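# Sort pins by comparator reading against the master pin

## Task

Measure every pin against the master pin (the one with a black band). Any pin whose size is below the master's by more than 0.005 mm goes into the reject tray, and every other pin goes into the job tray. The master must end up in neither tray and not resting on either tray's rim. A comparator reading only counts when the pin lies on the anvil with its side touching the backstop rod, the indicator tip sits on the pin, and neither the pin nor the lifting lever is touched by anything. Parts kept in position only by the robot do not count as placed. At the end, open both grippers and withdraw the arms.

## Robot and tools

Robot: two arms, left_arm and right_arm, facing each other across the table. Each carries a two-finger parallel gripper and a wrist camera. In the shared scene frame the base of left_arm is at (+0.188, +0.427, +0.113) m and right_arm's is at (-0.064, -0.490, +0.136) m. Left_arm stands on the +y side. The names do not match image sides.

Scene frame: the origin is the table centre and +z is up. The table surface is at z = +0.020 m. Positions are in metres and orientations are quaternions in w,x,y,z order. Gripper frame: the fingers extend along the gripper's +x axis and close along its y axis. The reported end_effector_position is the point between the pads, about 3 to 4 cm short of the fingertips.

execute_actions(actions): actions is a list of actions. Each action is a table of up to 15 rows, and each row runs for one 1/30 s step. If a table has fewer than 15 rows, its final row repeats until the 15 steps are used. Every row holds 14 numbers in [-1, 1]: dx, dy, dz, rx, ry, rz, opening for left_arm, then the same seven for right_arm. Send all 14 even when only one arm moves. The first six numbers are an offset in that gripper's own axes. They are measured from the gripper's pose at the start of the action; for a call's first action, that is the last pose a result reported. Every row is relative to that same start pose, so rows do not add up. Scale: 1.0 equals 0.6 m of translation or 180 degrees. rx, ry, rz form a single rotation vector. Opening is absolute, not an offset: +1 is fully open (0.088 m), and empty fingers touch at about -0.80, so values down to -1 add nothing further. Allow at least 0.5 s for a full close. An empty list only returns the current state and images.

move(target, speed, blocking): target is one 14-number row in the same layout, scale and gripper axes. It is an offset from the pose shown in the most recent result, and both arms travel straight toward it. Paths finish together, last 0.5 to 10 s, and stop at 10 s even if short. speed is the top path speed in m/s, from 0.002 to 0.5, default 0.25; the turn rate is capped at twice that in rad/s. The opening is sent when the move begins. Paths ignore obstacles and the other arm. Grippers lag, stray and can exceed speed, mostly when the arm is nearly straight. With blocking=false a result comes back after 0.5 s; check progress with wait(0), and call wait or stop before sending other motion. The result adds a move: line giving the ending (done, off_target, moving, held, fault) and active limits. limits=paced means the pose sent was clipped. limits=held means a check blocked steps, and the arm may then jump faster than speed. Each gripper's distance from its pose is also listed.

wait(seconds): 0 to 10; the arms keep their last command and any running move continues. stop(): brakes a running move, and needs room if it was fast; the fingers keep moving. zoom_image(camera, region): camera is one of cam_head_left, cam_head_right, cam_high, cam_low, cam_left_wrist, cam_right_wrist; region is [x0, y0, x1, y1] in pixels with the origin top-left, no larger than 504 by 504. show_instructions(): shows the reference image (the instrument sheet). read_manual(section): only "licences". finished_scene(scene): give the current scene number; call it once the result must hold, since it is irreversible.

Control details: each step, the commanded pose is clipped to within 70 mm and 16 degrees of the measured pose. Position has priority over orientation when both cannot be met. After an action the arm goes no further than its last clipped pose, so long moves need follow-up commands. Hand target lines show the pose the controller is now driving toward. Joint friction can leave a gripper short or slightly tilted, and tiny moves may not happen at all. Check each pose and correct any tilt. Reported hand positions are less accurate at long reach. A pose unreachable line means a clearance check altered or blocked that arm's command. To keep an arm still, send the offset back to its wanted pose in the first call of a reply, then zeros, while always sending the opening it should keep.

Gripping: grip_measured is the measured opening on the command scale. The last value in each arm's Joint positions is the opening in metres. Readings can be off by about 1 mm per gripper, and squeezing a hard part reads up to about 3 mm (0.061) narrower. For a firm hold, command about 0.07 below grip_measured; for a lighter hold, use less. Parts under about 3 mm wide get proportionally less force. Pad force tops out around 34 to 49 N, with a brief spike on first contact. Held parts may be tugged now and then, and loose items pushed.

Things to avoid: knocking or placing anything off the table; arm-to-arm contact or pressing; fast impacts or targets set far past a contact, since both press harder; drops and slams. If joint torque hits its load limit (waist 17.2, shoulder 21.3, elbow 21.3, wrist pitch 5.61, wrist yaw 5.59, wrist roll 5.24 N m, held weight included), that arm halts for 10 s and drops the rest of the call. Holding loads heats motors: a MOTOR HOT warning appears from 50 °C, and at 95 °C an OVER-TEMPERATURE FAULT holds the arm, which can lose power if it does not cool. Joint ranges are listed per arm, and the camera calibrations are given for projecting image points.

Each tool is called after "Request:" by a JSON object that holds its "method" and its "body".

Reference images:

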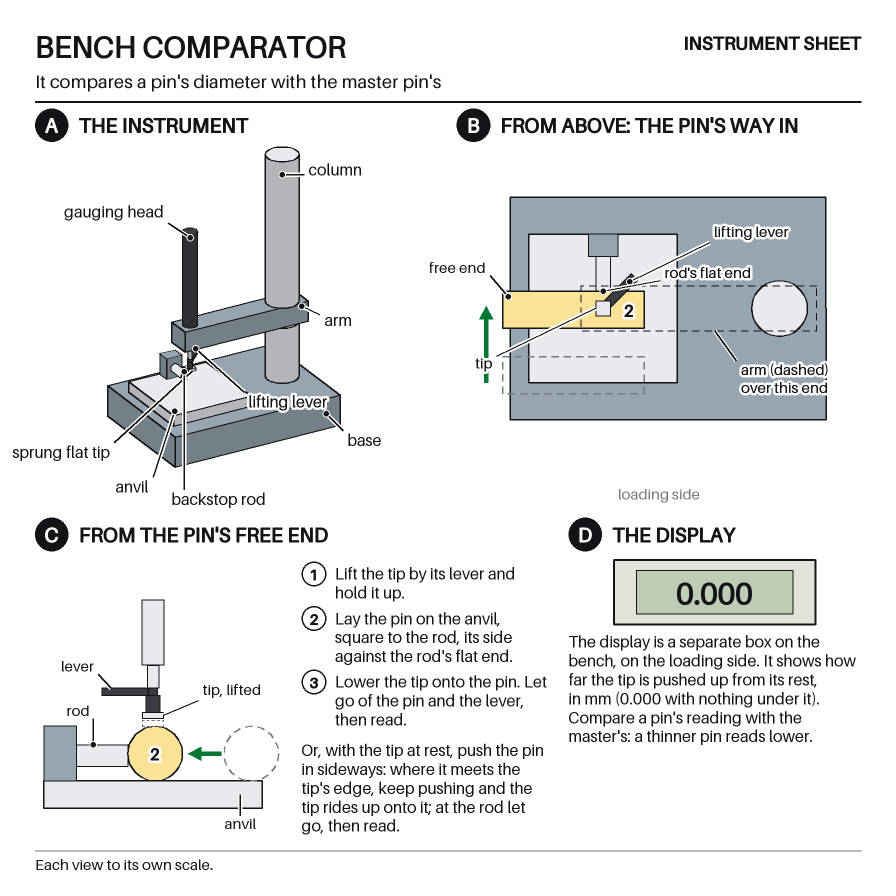

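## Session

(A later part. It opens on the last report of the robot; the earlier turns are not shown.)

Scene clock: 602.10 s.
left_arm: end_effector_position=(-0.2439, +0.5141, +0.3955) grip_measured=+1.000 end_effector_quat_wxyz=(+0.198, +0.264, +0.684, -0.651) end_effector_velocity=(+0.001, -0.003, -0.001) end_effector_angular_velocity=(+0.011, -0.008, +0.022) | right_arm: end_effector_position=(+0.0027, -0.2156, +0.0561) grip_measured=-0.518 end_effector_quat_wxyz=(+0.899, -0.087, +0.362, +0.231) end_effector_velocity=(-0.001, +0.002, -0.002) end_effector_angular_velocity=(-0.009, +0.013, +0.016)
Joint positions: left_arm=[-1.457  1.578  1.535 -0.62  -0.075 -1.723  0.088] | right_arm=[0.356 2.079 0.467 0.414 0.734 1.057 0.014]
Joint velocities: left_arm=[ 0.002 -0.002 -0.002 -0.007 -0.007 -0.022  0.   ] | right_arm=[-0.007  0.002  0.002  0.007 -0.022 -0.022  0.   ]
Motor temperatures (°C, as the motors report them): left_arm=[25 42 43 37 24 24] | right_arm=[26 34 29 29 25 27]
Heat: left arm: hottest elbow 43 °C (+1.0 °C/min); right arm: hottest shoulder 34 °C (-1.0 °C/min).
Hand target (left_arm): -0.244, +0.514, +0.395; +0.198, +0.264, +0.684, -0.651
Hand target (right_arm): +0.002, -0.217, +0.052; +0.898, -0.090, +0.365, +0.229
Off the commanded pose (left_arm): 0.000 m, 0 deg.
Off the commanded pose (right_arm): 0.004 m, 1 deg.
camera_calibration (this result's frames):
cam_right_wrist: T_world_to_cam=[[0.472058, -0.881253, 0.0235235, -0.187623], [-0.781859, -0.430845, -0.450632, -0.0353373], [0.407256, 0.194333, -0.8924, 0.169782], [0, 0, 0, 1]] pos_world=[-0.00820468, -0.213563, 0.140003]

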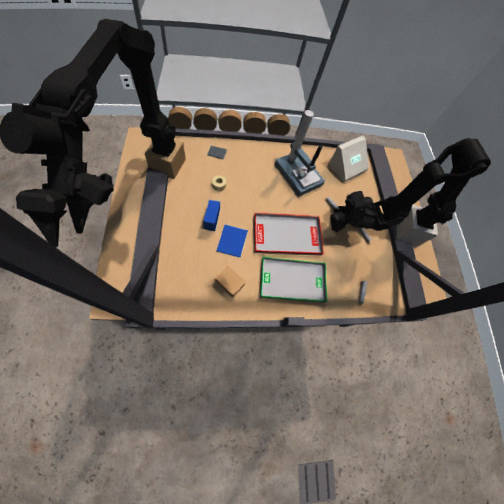

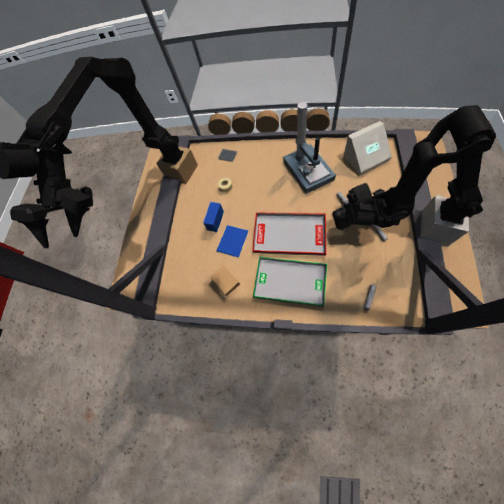

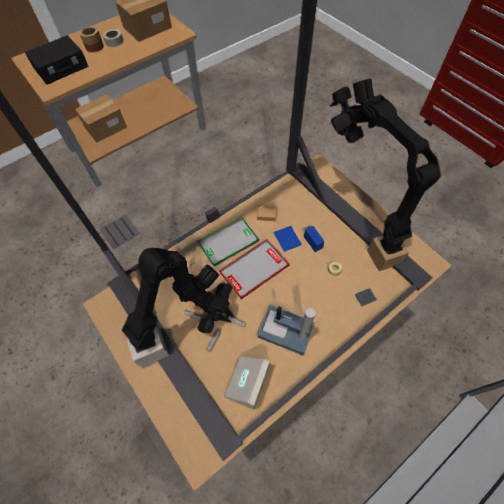

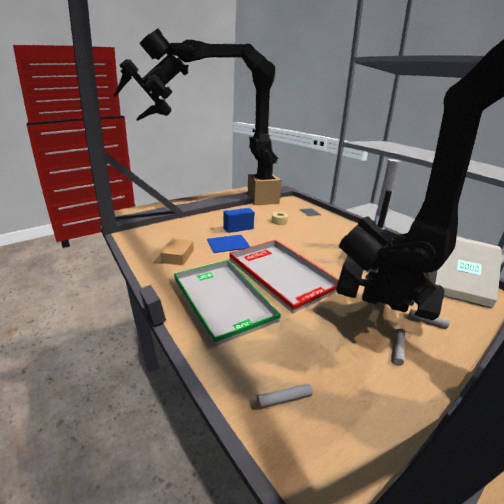

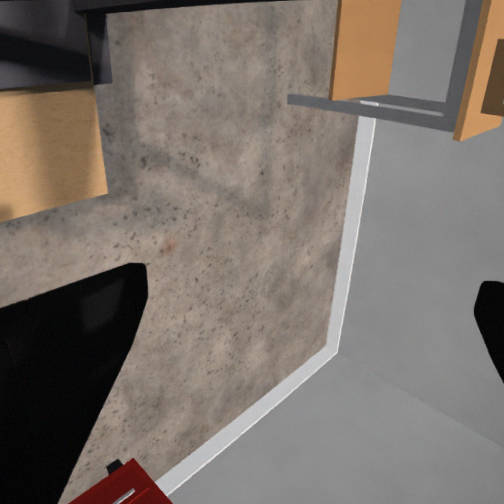

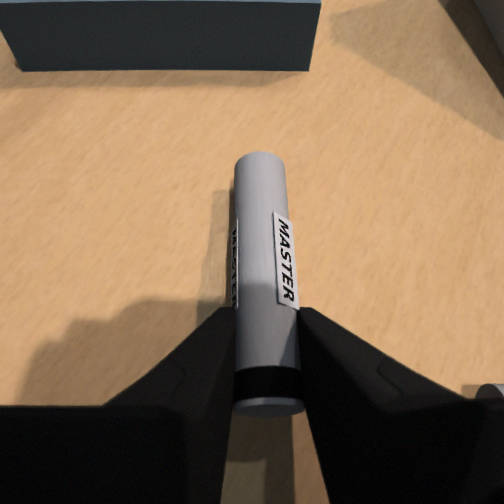

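Request:
{"method": "execute_actions", "body": {"actions": [[[0,0,0,0,0,0,1, 0.0095,0,-0.0095,0,0,0,-0.62]],[[0,0,0,0,0,0,1, 0,0,0,0,-0.0484,0,-0.2]]]}}

Scene clock: 656.33 s.
left_arm: end_effector_position=(-0.2439, +0.5141, +0.3955) grip_measured=+1.000 end_effector_quat_wxyz=(+0.198, +0.264, +0.684, -0.651) end_effector_velocity=(+0.001, -0.000, -0.003) end_effector_angular_velocity=(-0.001, -0.012, +0.008) | right_arm: end_effector_position=(+0.0030, -0.2112, +0.0545) grip_measured=-0.207 end_effector_quat_wxyz=(+0.924, -0.059, +0.292, +0.238) end_effector_velocity=(+0.001, -0.003, -0.002) end_effector_angular_velocity=(-0.007, -0.014, +0.012)
Joint positions: left_arm=[-1.457  1.578  1.535 -0.62  -0.075 -1.723  0.088] | right_arm=[0.414 2.202 0.455 0.618 0.891 1.061 0.029]
Joint velocities: left_arm=[-0.002  0.002 -0.002 -0.007 -0.007 -0.007  0.   ] | right_arm=[ 0.002  0.017 -0.012  0.037  0.007 -0.022  0.002]
Motor temperatures (°C, as the motors report them): left_arm=[25 43 43 38 24 24] | right_arm=[26 34 28 29 25 27]
Heat: left arm: hottest shoulder 43 °C (+0.0 °C/min); right arm: hottest shoulder 34 °C (-1.0 °C/min).
Hand target (left_arm): -0.244, +0.514, +0.395; +0.198, +0.264, +0.684, -0.651
Hand target (right_arm): +0.003, -0.215, +0.052; +0.925, -0.065, +0.290, +0.237
Off the commanded pose (left_arm): 0.000 m, 0 deg.
Off the commanded pose (right_arm): 0.004 m, 1 deg.
camera_calibration (this result's frames):
cam_right_wrist: T_world_to_cam=[[0.464603, -0.885517, 0.00169288, -0.183513], [-0.717128, -0.377375, -0.585932, -0.0155105], [0.519491, 0.271012, -0.810359, 0.178738], [0, 0, 0, 1]] pos_world=[-0.0187151, -0.216797, 0.136064]

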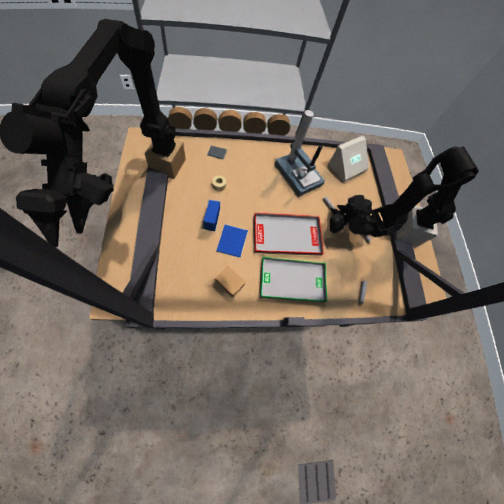

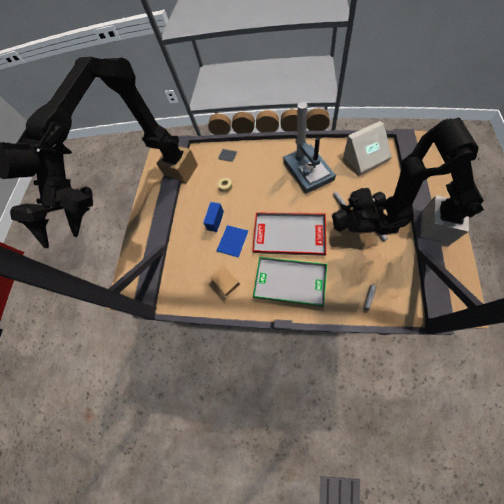

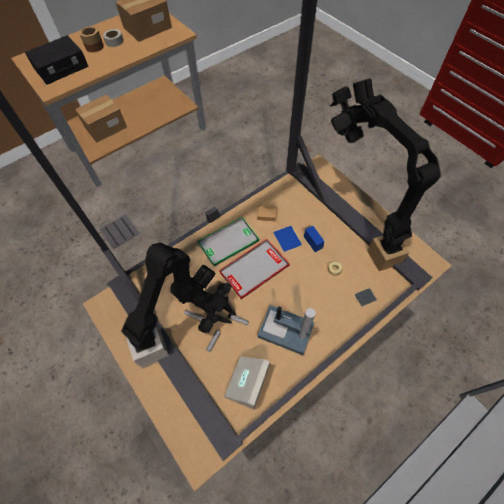

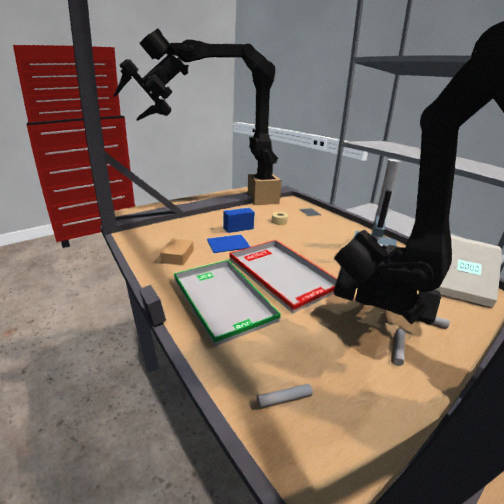

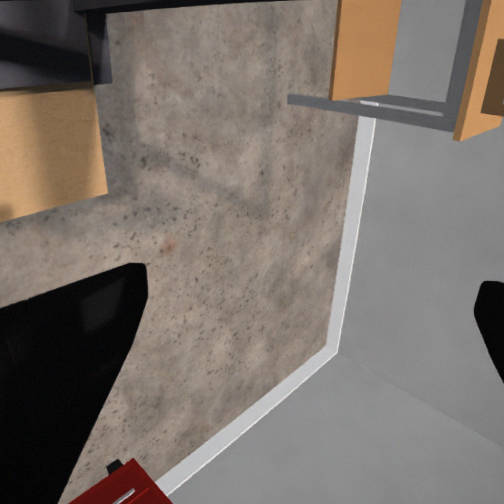

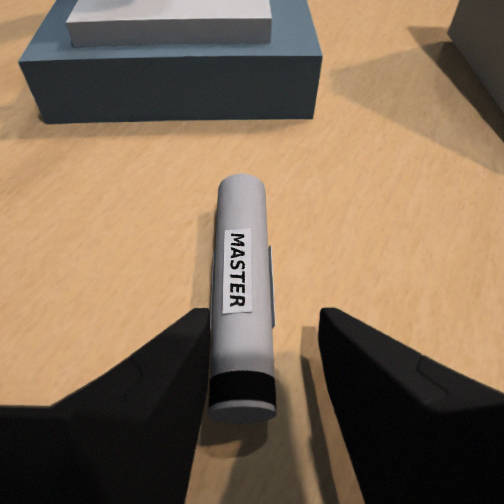

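Request:
{"method": "execute_actions", "body": {"actions": [[[0,0,0,0,0,0,1, 0.023,0.012,-0.0063,-0.0096,0.002,-0.003,-0.1]]]}}

Scene clock: 678.17 s.
left_arm: end_effector_position=(-0.2439, +0.5141, +0.3955) grip_measured=+1.000 end_effector_quat_wxyz=(+0.198, +0.264, +0.684, -0.651) end_effector_velocity=(+0.002, -0.000, -0.001) end_effector_angular_velocity=(-0.000, -0.007, +0.008) | right_arm: end_effector_position=(+0.0067, -0.2007, +0.0464) grip_measured=-0.103 end_effector_quat_wxyz=(+0.924, -0.071, +0.291, +0.239) end_effector_velocity=(+0.003, -0.001, -0.000) end_effector_angular_velocity=(-0.022, -0.016, +0.002)
Joint positions: left_arm=[-1.457  1.578  1.535 -0.62  -0.075 -1.723  0.088] | right_arm=[0.39  2.252 0.503 0.635 0.881 1.013 0.034]
Joint velocities: left_arm=[-0.002 -0.002 -0.002 -0.007 -0.007 -0.007  0.   ] | right_arm=[-0.007  0.002  0.002 -0.007  0.007 -0.022  0.001]
Motor temperatures (°C, as the motors report them): left_arm=[25 43 43 38 24 24] | right_arm=[26 34 27 29 25 27]
Heat: left arm: hottest shoulder 43 °C (+0.0 °C/min); right arm: hottest shoulder 34 °C (+0.0 °C/min).
Hand target (left_arm): -0.244, +0.514, +0.395; +0.198, +0.264, +0.684, -0.651
Hand target (right_arm): +0.007, -0.200, +0.044; +0.923, -0.075, +0.291, +0.238
Off the commanded pose (left_arm): 0.000 m, 0 deg.
Off the commanded pose (right_arm): 0.003 m, 0 deg.
camera_calibration (this result's frames):
cam_right_wrist: T_world_to_cam=[[0.471422, -0.881567, 0.0245175, -0.176307], [-0.709565, -0.395659, -0.583071, -0.0174825], [0.523717, 0.257476, -0.812051, 0.164759], [0, 0, 0, 1]] pos_world=[-0.0155768, -0.204765, 0.127922]

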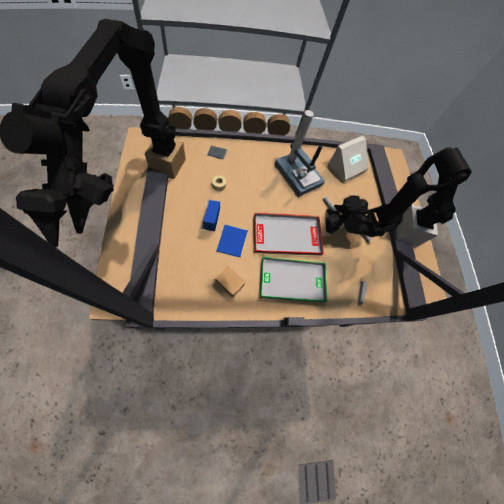

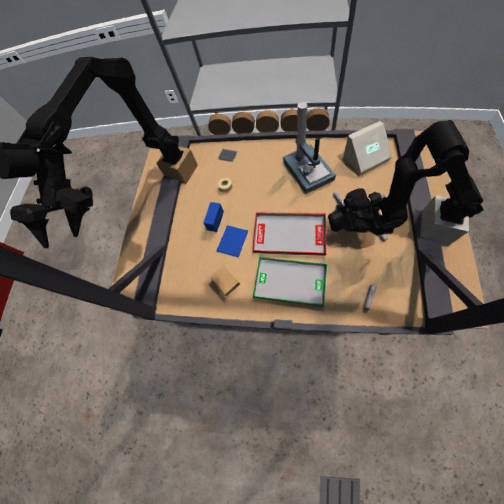

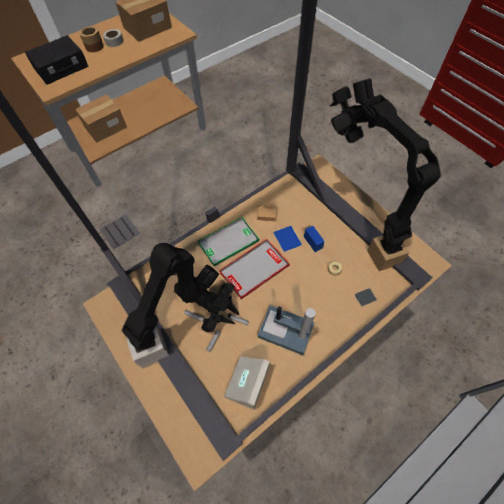

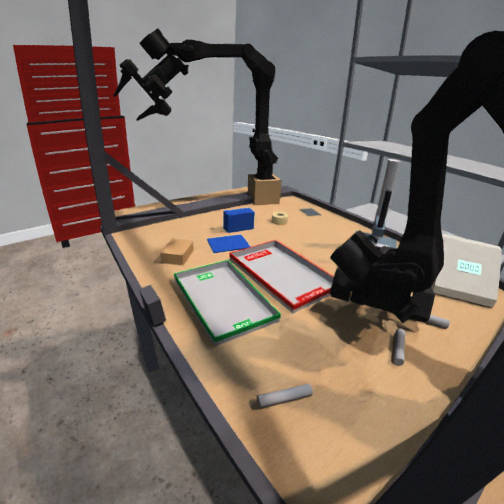

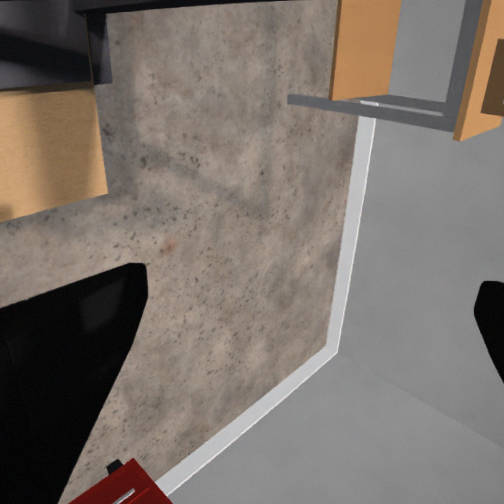

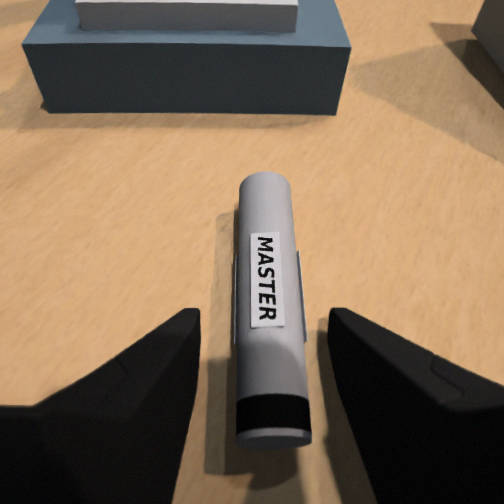

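Request:
{"method": "execute_actions", "body": {"actions": [[[0,0,0,0,0,0,1, 0,0,0,0,0,0,-0.42]],[[0,0,0,0,0,0,1, 0,0,0,0,0,0,-0.75]],[[0,0,0,0,0,0,1, -0.03,0,0.043,0,0,0,-0.75]],[[0,0,0,0,0,0,1, -0.03,0,0.043,0,0,0,-0.75]]]}}

Scene clock: 692.53 s.
left_arm: end_effector_position=(-0.2439, +0.5141, +0.3955) grip_measured=+1.000 end_effector_quat_wxyz=(+0.198, +0.264, +0.684, -0.651) end_effector_velocity=(+0.002, -0.000, -0.001) end_effector_angular_velocity=(-0.000, -0.007, +0.008) | right_arm: end_effector_position=(+0.0073, -0.2070, +0.0975) grip_measured=-0.508 end_effector_quat_wxyz=(+0.922, -0.090, +0.295, +0.235) end_effector_velocity=(-0.001, -0.004, +0.001) end_effector_angular_velocity=(-0.035, +0.013, +0.011)
Joint positions: left_arm=[-1.457  1.578  1.535 -0.62  -0.075 -1.723  0.088] | right_arm=[0.389 1.946 0.473 0.325 0.873 1.006 0.014]
Joint velocities: left_arm=[-0.002 -0.002 -0.002 -0.007 -0.007 -0.007  0.   ] | right_arm=[-0.002 -0.027 -0.002 -0.051 -0.022 -0.007  0.   ]
Motor temperatures (°C, as the motors report them): left_arm=[25 43 43 38 24 24] | right_arm=[26 35 27 29 25 27]
Heat: left arm: hottest shoulder 43 °C (+0.0 °C/min); right arm: hottest shoulder 35 °C (+1.0 °C/min).
Hand target (left_arm): -0.244, +0.514, +0.395; +0.198, +0.264, +0.684, -0.651
Hand target (right_arm): +0.007, -0.203, +0.104; +0.923, -0.079, +0.293, +0.238
Off the commanded pose (left_arm): 0.000 m, 0 deg.
Off the commanded pose (right_arm): 0.008 m, 1 deg.
camera_calibration (this result's frames):
cam_right_wrist: T_world_to_cam=[[0.476527, -0.877116, 0.0599117, -0.185927], [-0.706516, -0.422615, -0.567654, 0.00311437], [0.523218, 0.228174, -0.821084, 0.202364], [0, 0, 0, 1]] pos_world=[-0.0150814, -0.207937, 0.179065]

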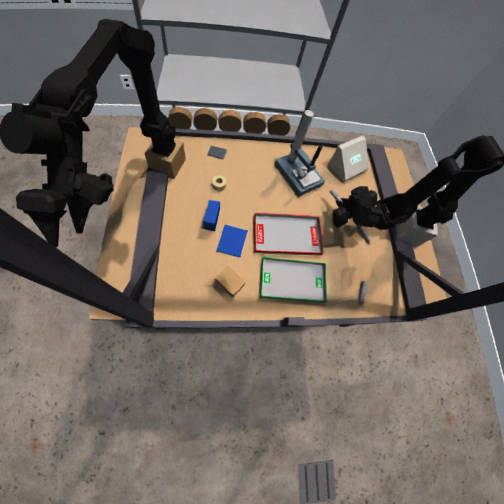

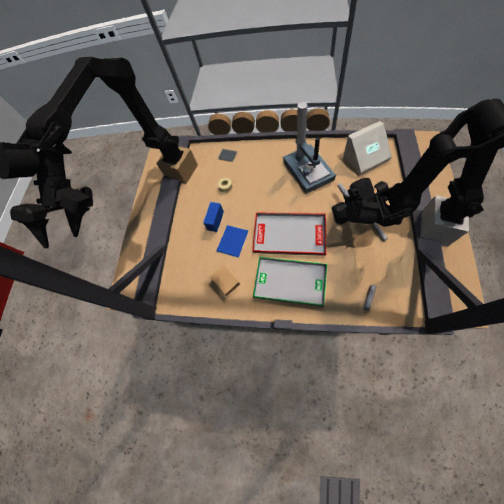

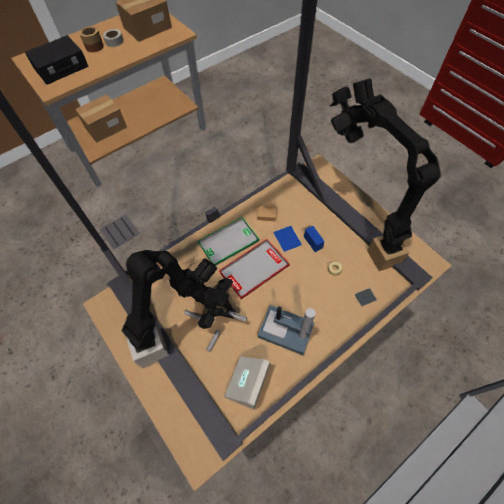

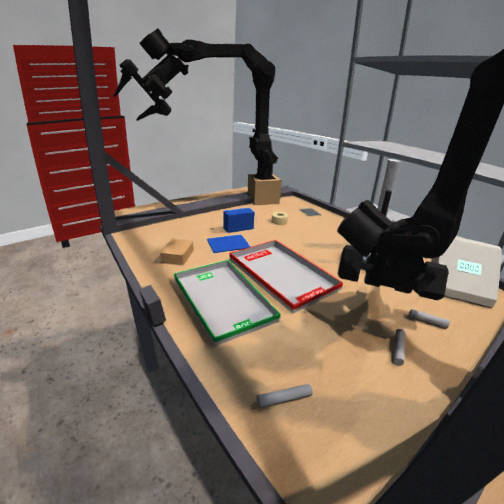

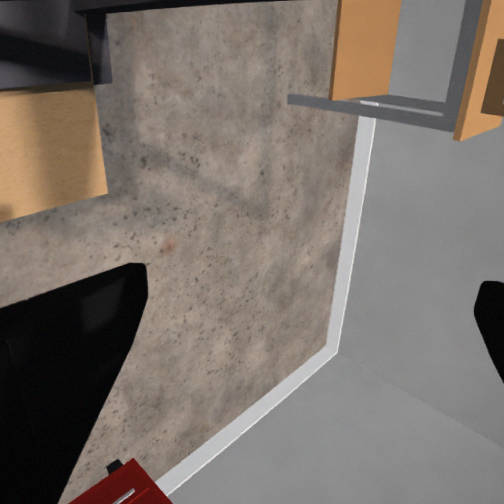

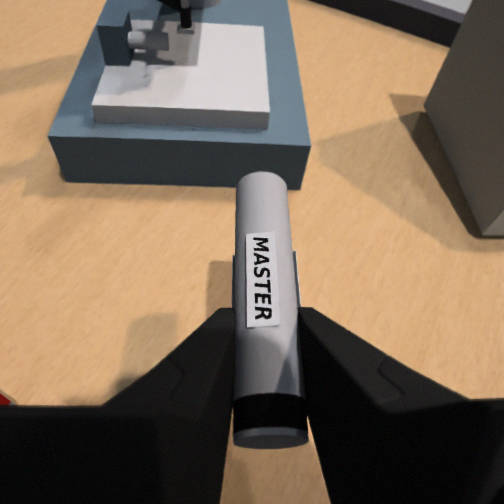

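Request:
{"method": "zoom_image", "body": {"camera": "cam_right_wrist", "region": [40, 0, 320, 200]}}

Region (40, 0, 320, 200) of cam_right_wrist's 504x504 image, scaled by 1.800, with more detail than that image has; it fills the top 360 rows of this view, and the rest is white.

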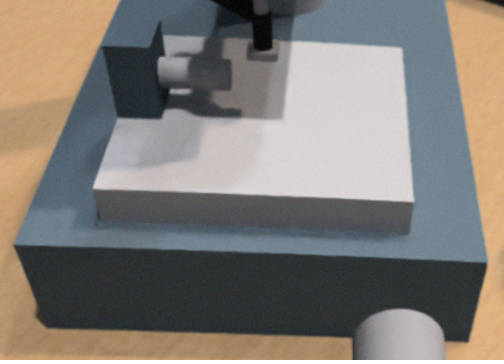

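Request:
{"method": "move", "body": {"target": [0,0,0,0,0,0,1, 0.1942,0.0297,0.1427,0.0087,-0.0049,0.0028,-0.75], "speed": 0.12}}

Scene clock: 766.13 s.
left_arm: end_effector_position=(-0.2439, +0.5141, +0.3955) grip_measured=+1.000 end_effector_quat_wxyz=(+0.198, +0.264, +0.684, -0.651) end_effector_velocity=(+0.003, -0.001, -0.004) end_effector_angular_velocity=(-0.006, -0.022, -0.008) | right_arm: end_effector_position=(+0.1215, -0.1242, +0.0973) grip_measured=-0.508 end_effector_quat_wxyz=(+0.923, -0.075, +0.296, +0.236) end_effector_velocity=(+0.002, -0.002, -0.004) end_effector_angular_velocity=(-0.026, -0.000, +0.011)
Joint positions: left_arm=[-1.457  1.578  1.535 -0.62  -0.075 -1.723  0.088] | right_arm=[-0.019  2.141  0.769  0.564  0.637  0.558  0.014]
Joint velocities: left_arm=[ 0.002 -0.002 -0.002 -0.022  0.007  0.007  0.   ] | right_arm=[-0.007  0.007  0.002 -0.007 -0.007 -0.022 -0.   ]
Motor temperatures (°C, as the motors report them): left_arm=[25 43 44 38 24 24] | right_arm=[26 41 29 28 25 27]
Heat: left arm: hottest elbow 44 °C (+1.0 °C/min); right arm: hottest shoulder 41 °C (+4.0 °C/min).
Hand target (left_arm): -0.244, +0.514, +0.395; +0.198, +0.264, +0.684, -0.651
Hand target (right_arm): +0.124, -0.121, +0.097; +0.924, -0.074, +0.293, +0.236
Off the commanded pose (left_arm): 0.000 m, 0 deg.
Off the commanded pose (right_arm): 0.005 m, 1 deg.
move: done
camera_calibration (this result's frames):
cam_right_wrist: T_world_to_cam=[[0.468529, -0.8829, 0.0311103, -0.164696], [-0.715103, -0.399691, -0.573476, 0.123162], [0.518757, 0.246443, -0.818631, 0.126146], [0, 0, 0, 1]] pos_world=[0.0997991, -0.127271, 0.179021]

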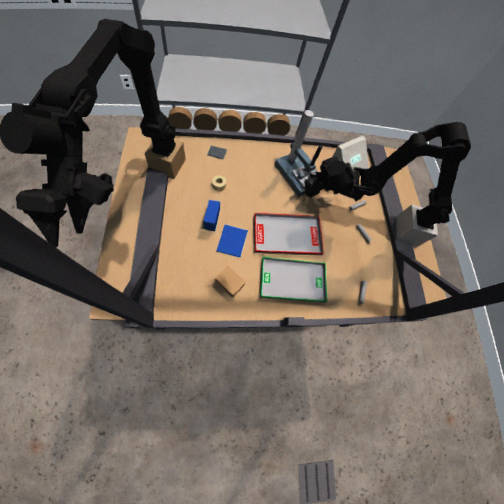

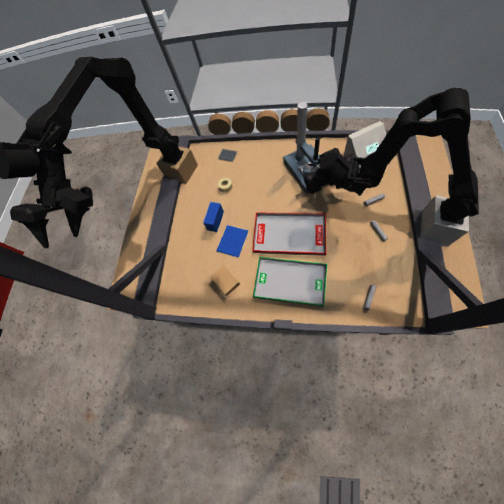

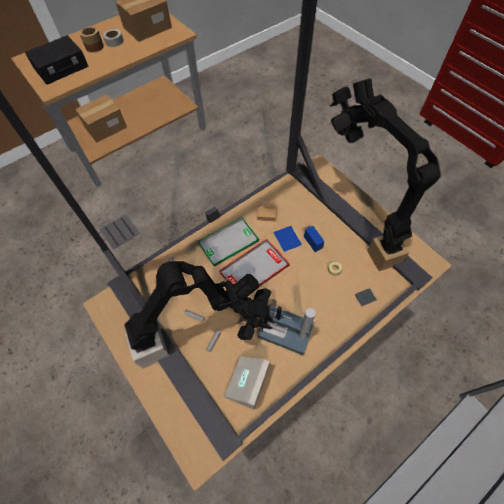

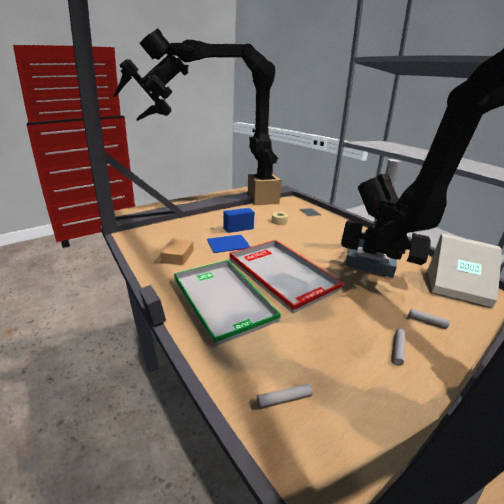

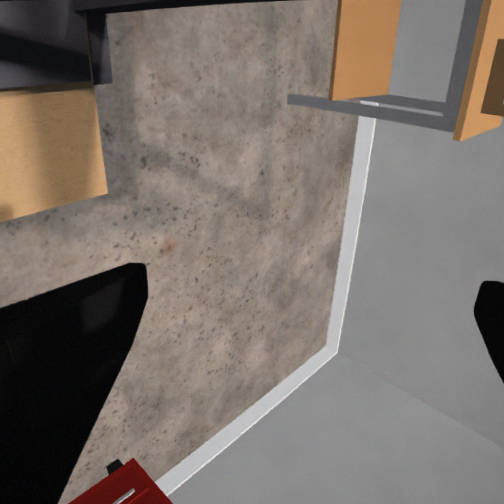

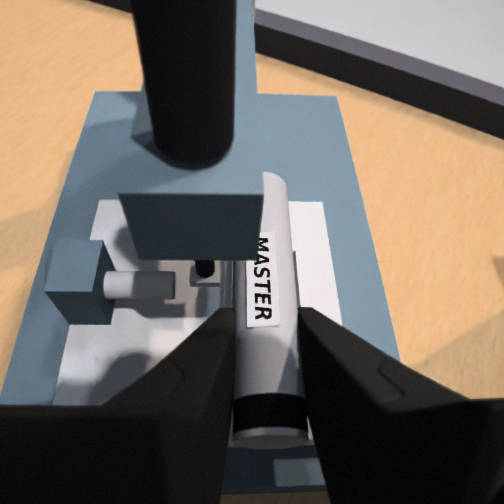

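Request:
{"method": "execute_actions", "body": {"actions": []}}

Scene clock: 803.27 s.
left_arm: end_effector_position=(-0.2439, +0.5141, +0.3955) grip_measured=+1.000 end_effector_quat_wxyz=(+0.198, +0.264, +0.684, -0.651) end_effector_velocity=(+0.001, -0.000, -0.003) end_effector_angular_velocity=(-0.001, -0.012, +0.008) | right_arm: end_effector_position=(+0.1218, -0.1241, +0.0972) grip_measured=-0.508 end_effector_quat_wxyz=(+0.923, -0.075, +0.296, +0.235) end_effector_velocity=(-0.000, -0.001, -0.001) end_effector_angular_velocity=(-0.001, +0.010, -0.002)
Joint positions: left_arm=[-1.457  1.578  1.535 -0.62  -0.075 -1.723  0.088] | right_arm=[-0.02   2.142  0.77   0.564  0.637  0.558  0.014]
Joint velocities: left_arm=[-0.002  0.002 -0.002 -0.007 -0.007 -0.007  0.   ] | right_arm=[-0.002 -0.002 -0.002 -0.007 -0.007  0.007 -0.   ]
Motor temperatures (°C, as the motors report them): left_arm=[25 44 44 39 24 24] | right_arm=[26 40 30 32 25 27]
Heat: left arm: hottest shoulder 44 °C (+0.0 °C/min); right arm: hottest shoulder 40 °C (+0.0 °C/min).
Hand target (left_arm): -0.244, +0.514, +0.395; +0.198, +0.264, +0.684, -0.651
Hand target (right_arm): +0.124, -0.121, +0.097; +0.924, -0.074, +0.293, +0.236
Off the commanded pose (left_arm): 0.000 m, 0 deg.
Off the commanded pose (right_arm): 0.004 m, 1 deg.
camera_calibration (this result's frames):
cam_right_wrist: T_world_to_cam=[[0.468476, -0.882923, 0.0312636, -0.164685], [-0.715053, -0.399712, -0.573523, 0.123436], [0.518874, 0.246327, -0.818592, 0.125867], [0, 0, 0, 1]] pos_world=[0.100105, -0.12707, 0.178976]

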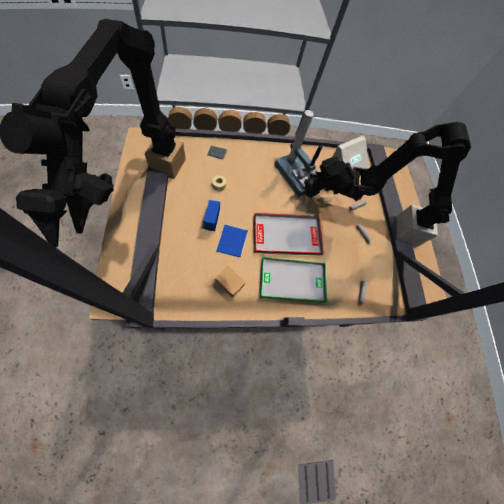

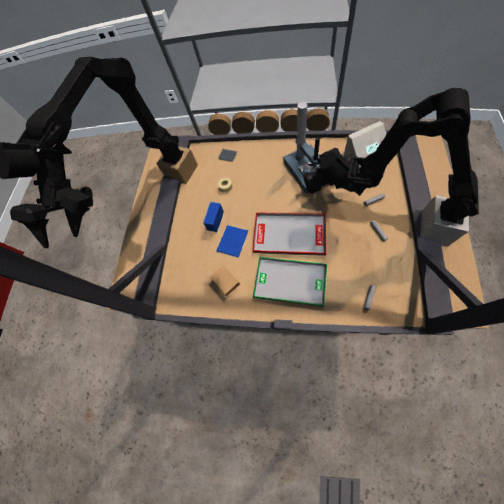

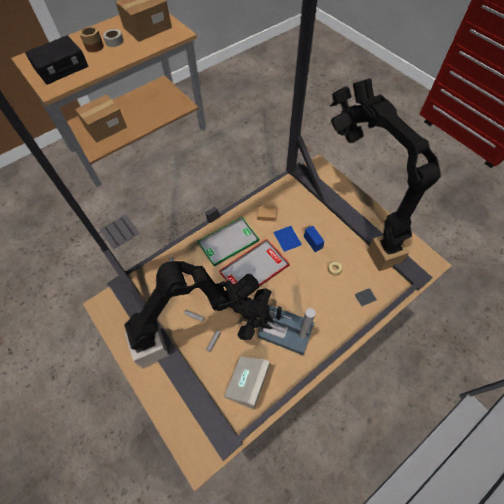

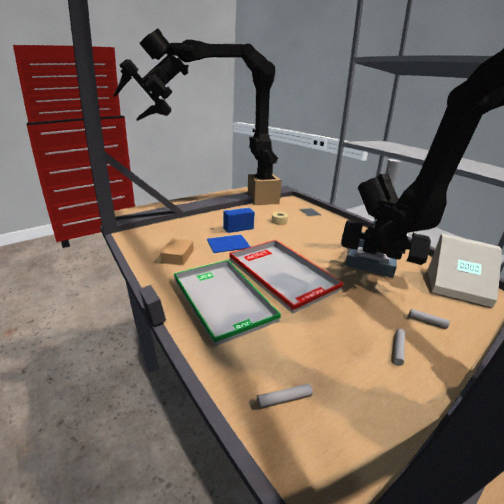

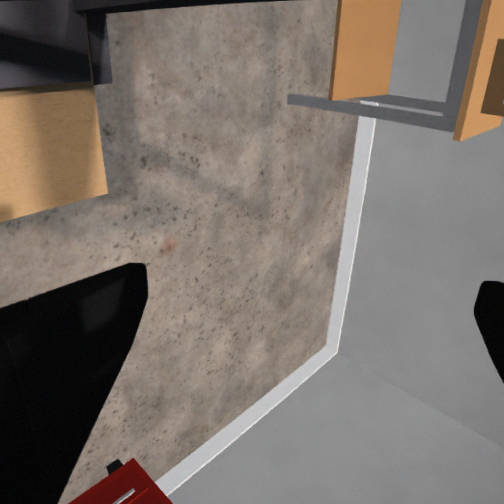

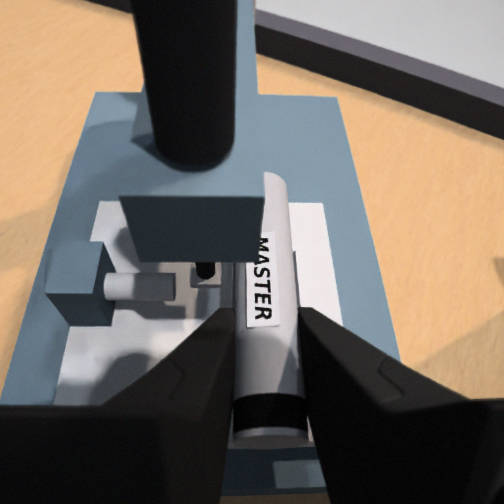

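Request:
{"method": "move", "body": {"target": [0,0,0,0,0,0,1, 0.012,0,-0.017,0,0,0,-0.75], "speed": 0.02}}

Scene clock: 813.83 s.
left_arm: end_effector_position=(-0.2439, +0.5141, +0.3955) grip_measured=+1.000 end_effector_quat_wxyz=(+0.198, +0.264, +0.684, -0.651) end_effector_velocity=(-0.001, -0.002, +0.001) end_effector_angular_velocity=(-0.006, +0.009, +0.019) | right_arm: end_effector_position=(+0.1221, -0.1230, +0.0904) grip_measured=-0.508 end_effector_quat_wxyz=(+0.924, -0.070, +0.293, +0.237) end_effector_velocity=(-0.004, -0.000, -0.005) end_effector_angular_velocity=(-0.008, +0.014, +0.022)
Joint positions: left_arm=[-1.457  1.578  1.535 -0.62  -0.075 -1.723  0.088] | right_arm=[-0.02   2.175  0.77   0.608  0.637  0.558  0.014]
Joint velocities: left_arm=[-0.002 -0.002 -0.002  0.007 -0.022 -0.007  0.   ] | right_arm=[ 0.002  0.007 -0.007  0.007 -0.022 -0.007 -0.   ]
Motor temperatures (°C, as the motors report them): left_arm=[25 44 44 39 24 24] | right_arm=[26 40 31 33 25 27]
Heat: left arm: hottest shoulder 44 °C (+0.0 °C/min); right arm: hottest shoulder 40 °C (+0.0 °C/min).
Hand target (left_arm): -0.244, +0.514, +0.395; +0.198, +0.264, +0.684, -0.651
Hand target (right_arm): +0.122, -0.124, +0.085; +0.923, -0.075, +0.296, +0.236
Off the commanded pose (left_arm): 0.000 m, 0 deg.
Off the commanded pose (right_arm): 0.006 m, 1 deg.
move: done
camera_calibration (this result's frames):
cam_right_wrist: T_world_to_cam=[[0.468161, -0.883329, 0.0235563, -0.163017], [-0.713473, -0.393597, -0.579688, 0.121254], [0.521327, 0.254581, -0.814498, 0.120174], [0, 0, 0, 1]] pos_world=[0.10018, -0.126867, 0.172011]

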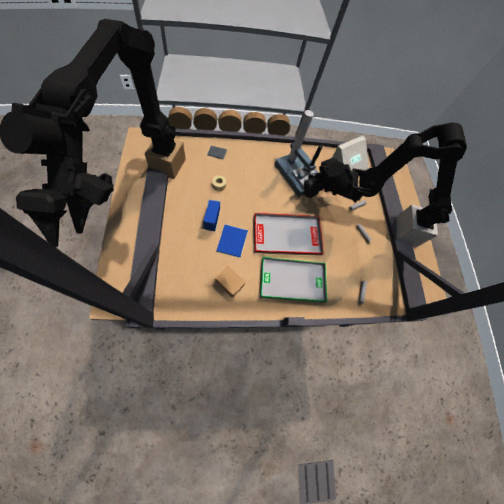

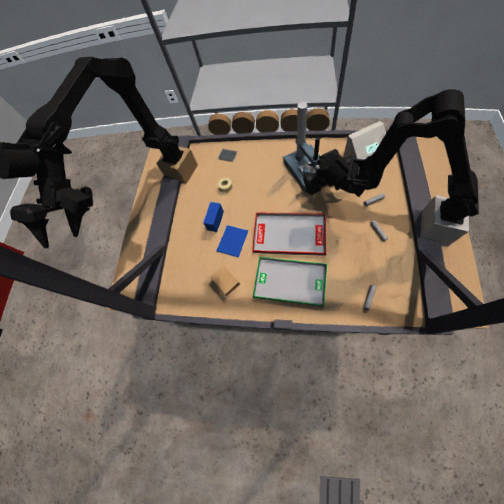

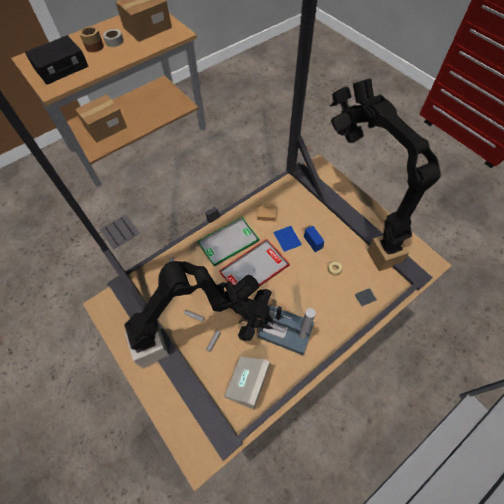

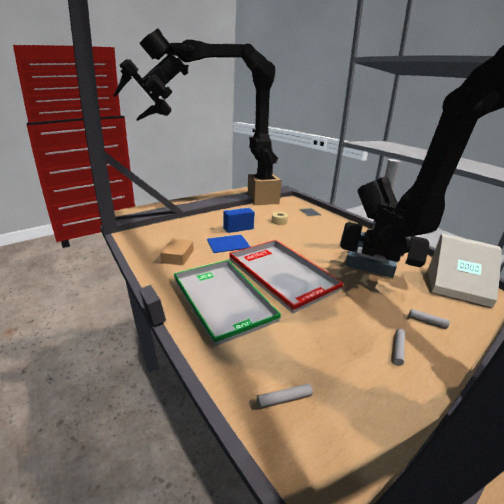

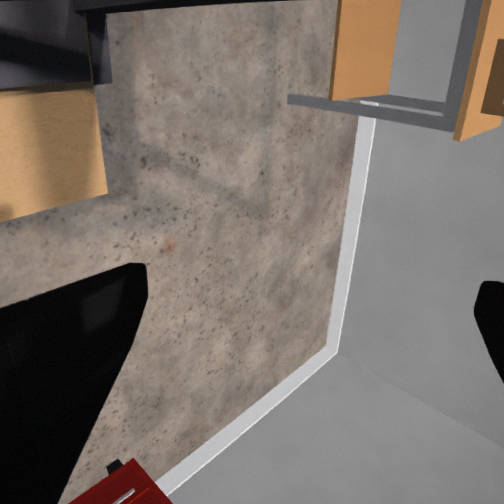

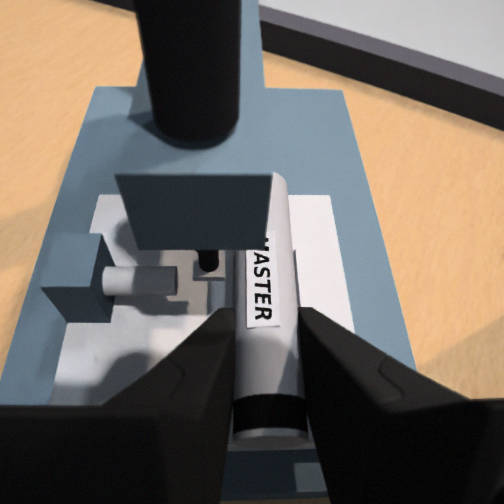

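Request:
{"method": "move", "body": {"target": [0,0,0,0,0,0,1, 0.0065,0,-0.0095,0,0,0,-0.75], "speed": 0.02}}

Scene clock: 822.03 s.
left_arm: end_effector_position=(-0.2439, +0.5141, +0.3955) grip_measured=+1.000 end_effector_quat_wxyz=(+0.198, +0.264, +0.684, -0.651) end_effector_velocity=(+0.001, -0.000, -0.003) end_effector_angular_velocity=(-0.013, -0.010, -0.001) | right_arm: end_effector_position=(+0.1227, -0.1216, +0.0898) grip_measured=-0.508 end_effector_quat_wxyz=(+0.925, -0.065, +0.290, +0.238) end_effector_velocity=(+0.000, -0.000, -0.001) end_effector_angular_velocity=(-0.002, +0.001, +0.007)
Joint positions: left_arm=[-1.457  1.578  1.535 -0.62  -0.075 -1.723  0.088] | right_arm=[-0.02   2.185  0.77   0.631  0.638  0.558  0.014]
Joint velocities: left_arm=[-0.002  0.002 -0.002 -0.007 -0.007  0.007  0.   ] | right_arm=[-0.002  0.002 -0.002  0.007 -0.007 -0.007 -0.   ]
Motor temperatures (°C, as the motors report them): left_arm=[25 44 44 39 24 24] | right_arm=[26 40 30 33 25 27]
Heat: left arm: hottest shoulder 44 °C (+0.0 °C/min); right arm: hottest shoulder 40 °C (-1.0 °C/min).
Hand target (left_arm): -0.244, +0.514, +0.395; +0.198, +0.264, +0.684, -0.651
Hand target (right_arm): +0.122, -0.123, +0.083; +0.924, -0.070, +0.293, +0.237
Off the commanded pose (left_arm): 0.000 m, 0 deg.
Off the commanded pose (right_arm): 0.007 m, 1 deg.
move: done
camera_calibration (this result's frames):
cam_right_wrist: T_world_to_cam=[[0.467373, -0.883941, 0.0145122, -0.161141], [-0.711444, -0.385811, -0.587365, 0.123231], [0.524795, 0.264194, -0.809192, 0.119332], [0, 0, 0, 1]] pos_world=[0.10036, -0.126423, 0.171283]

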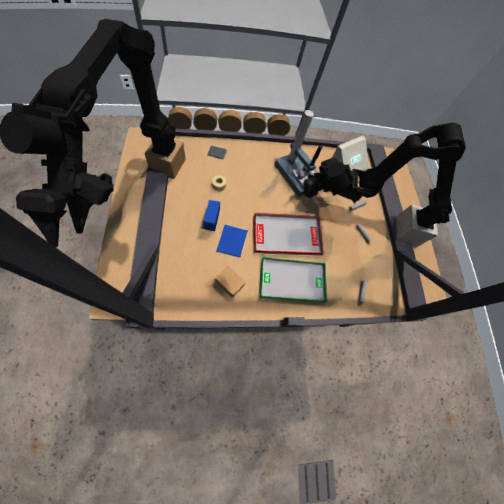

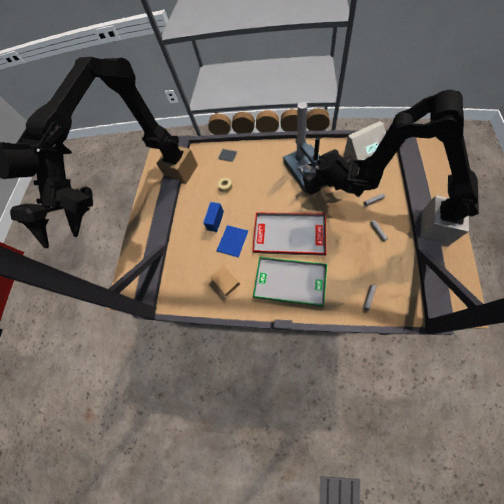

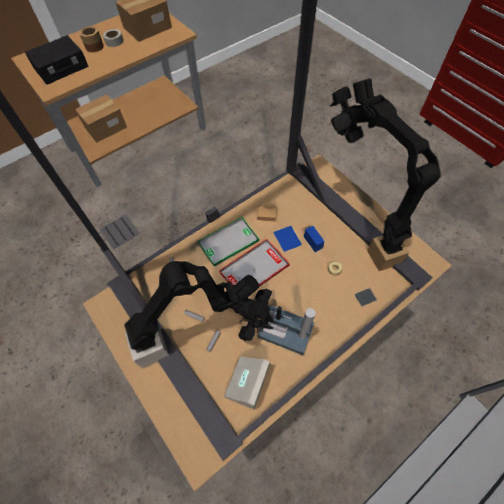

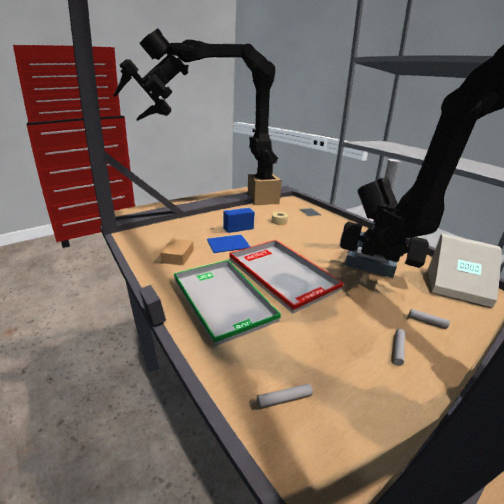

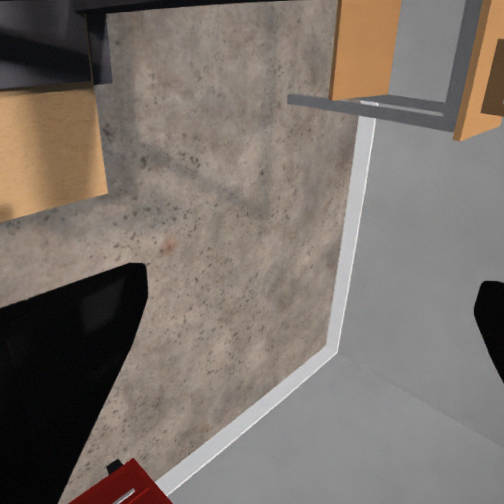

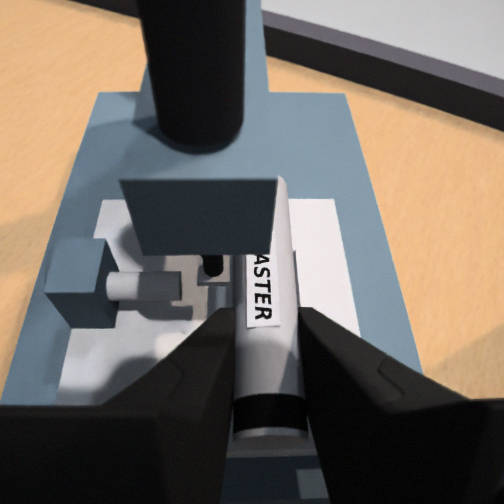

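Request:
{"method": "zoom_image", "body": {"camera": "cam_right_wrist", "region": [40,80,400,480]}}

Region (40, 80, 400, 480) of cam_right_wrist's 504x504 image, scaled by 1.260, with more detail than that image has; it fills the left 454 columns of this view, and the rest is white.

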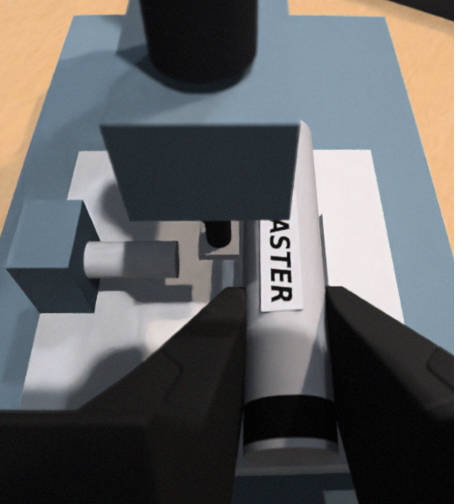

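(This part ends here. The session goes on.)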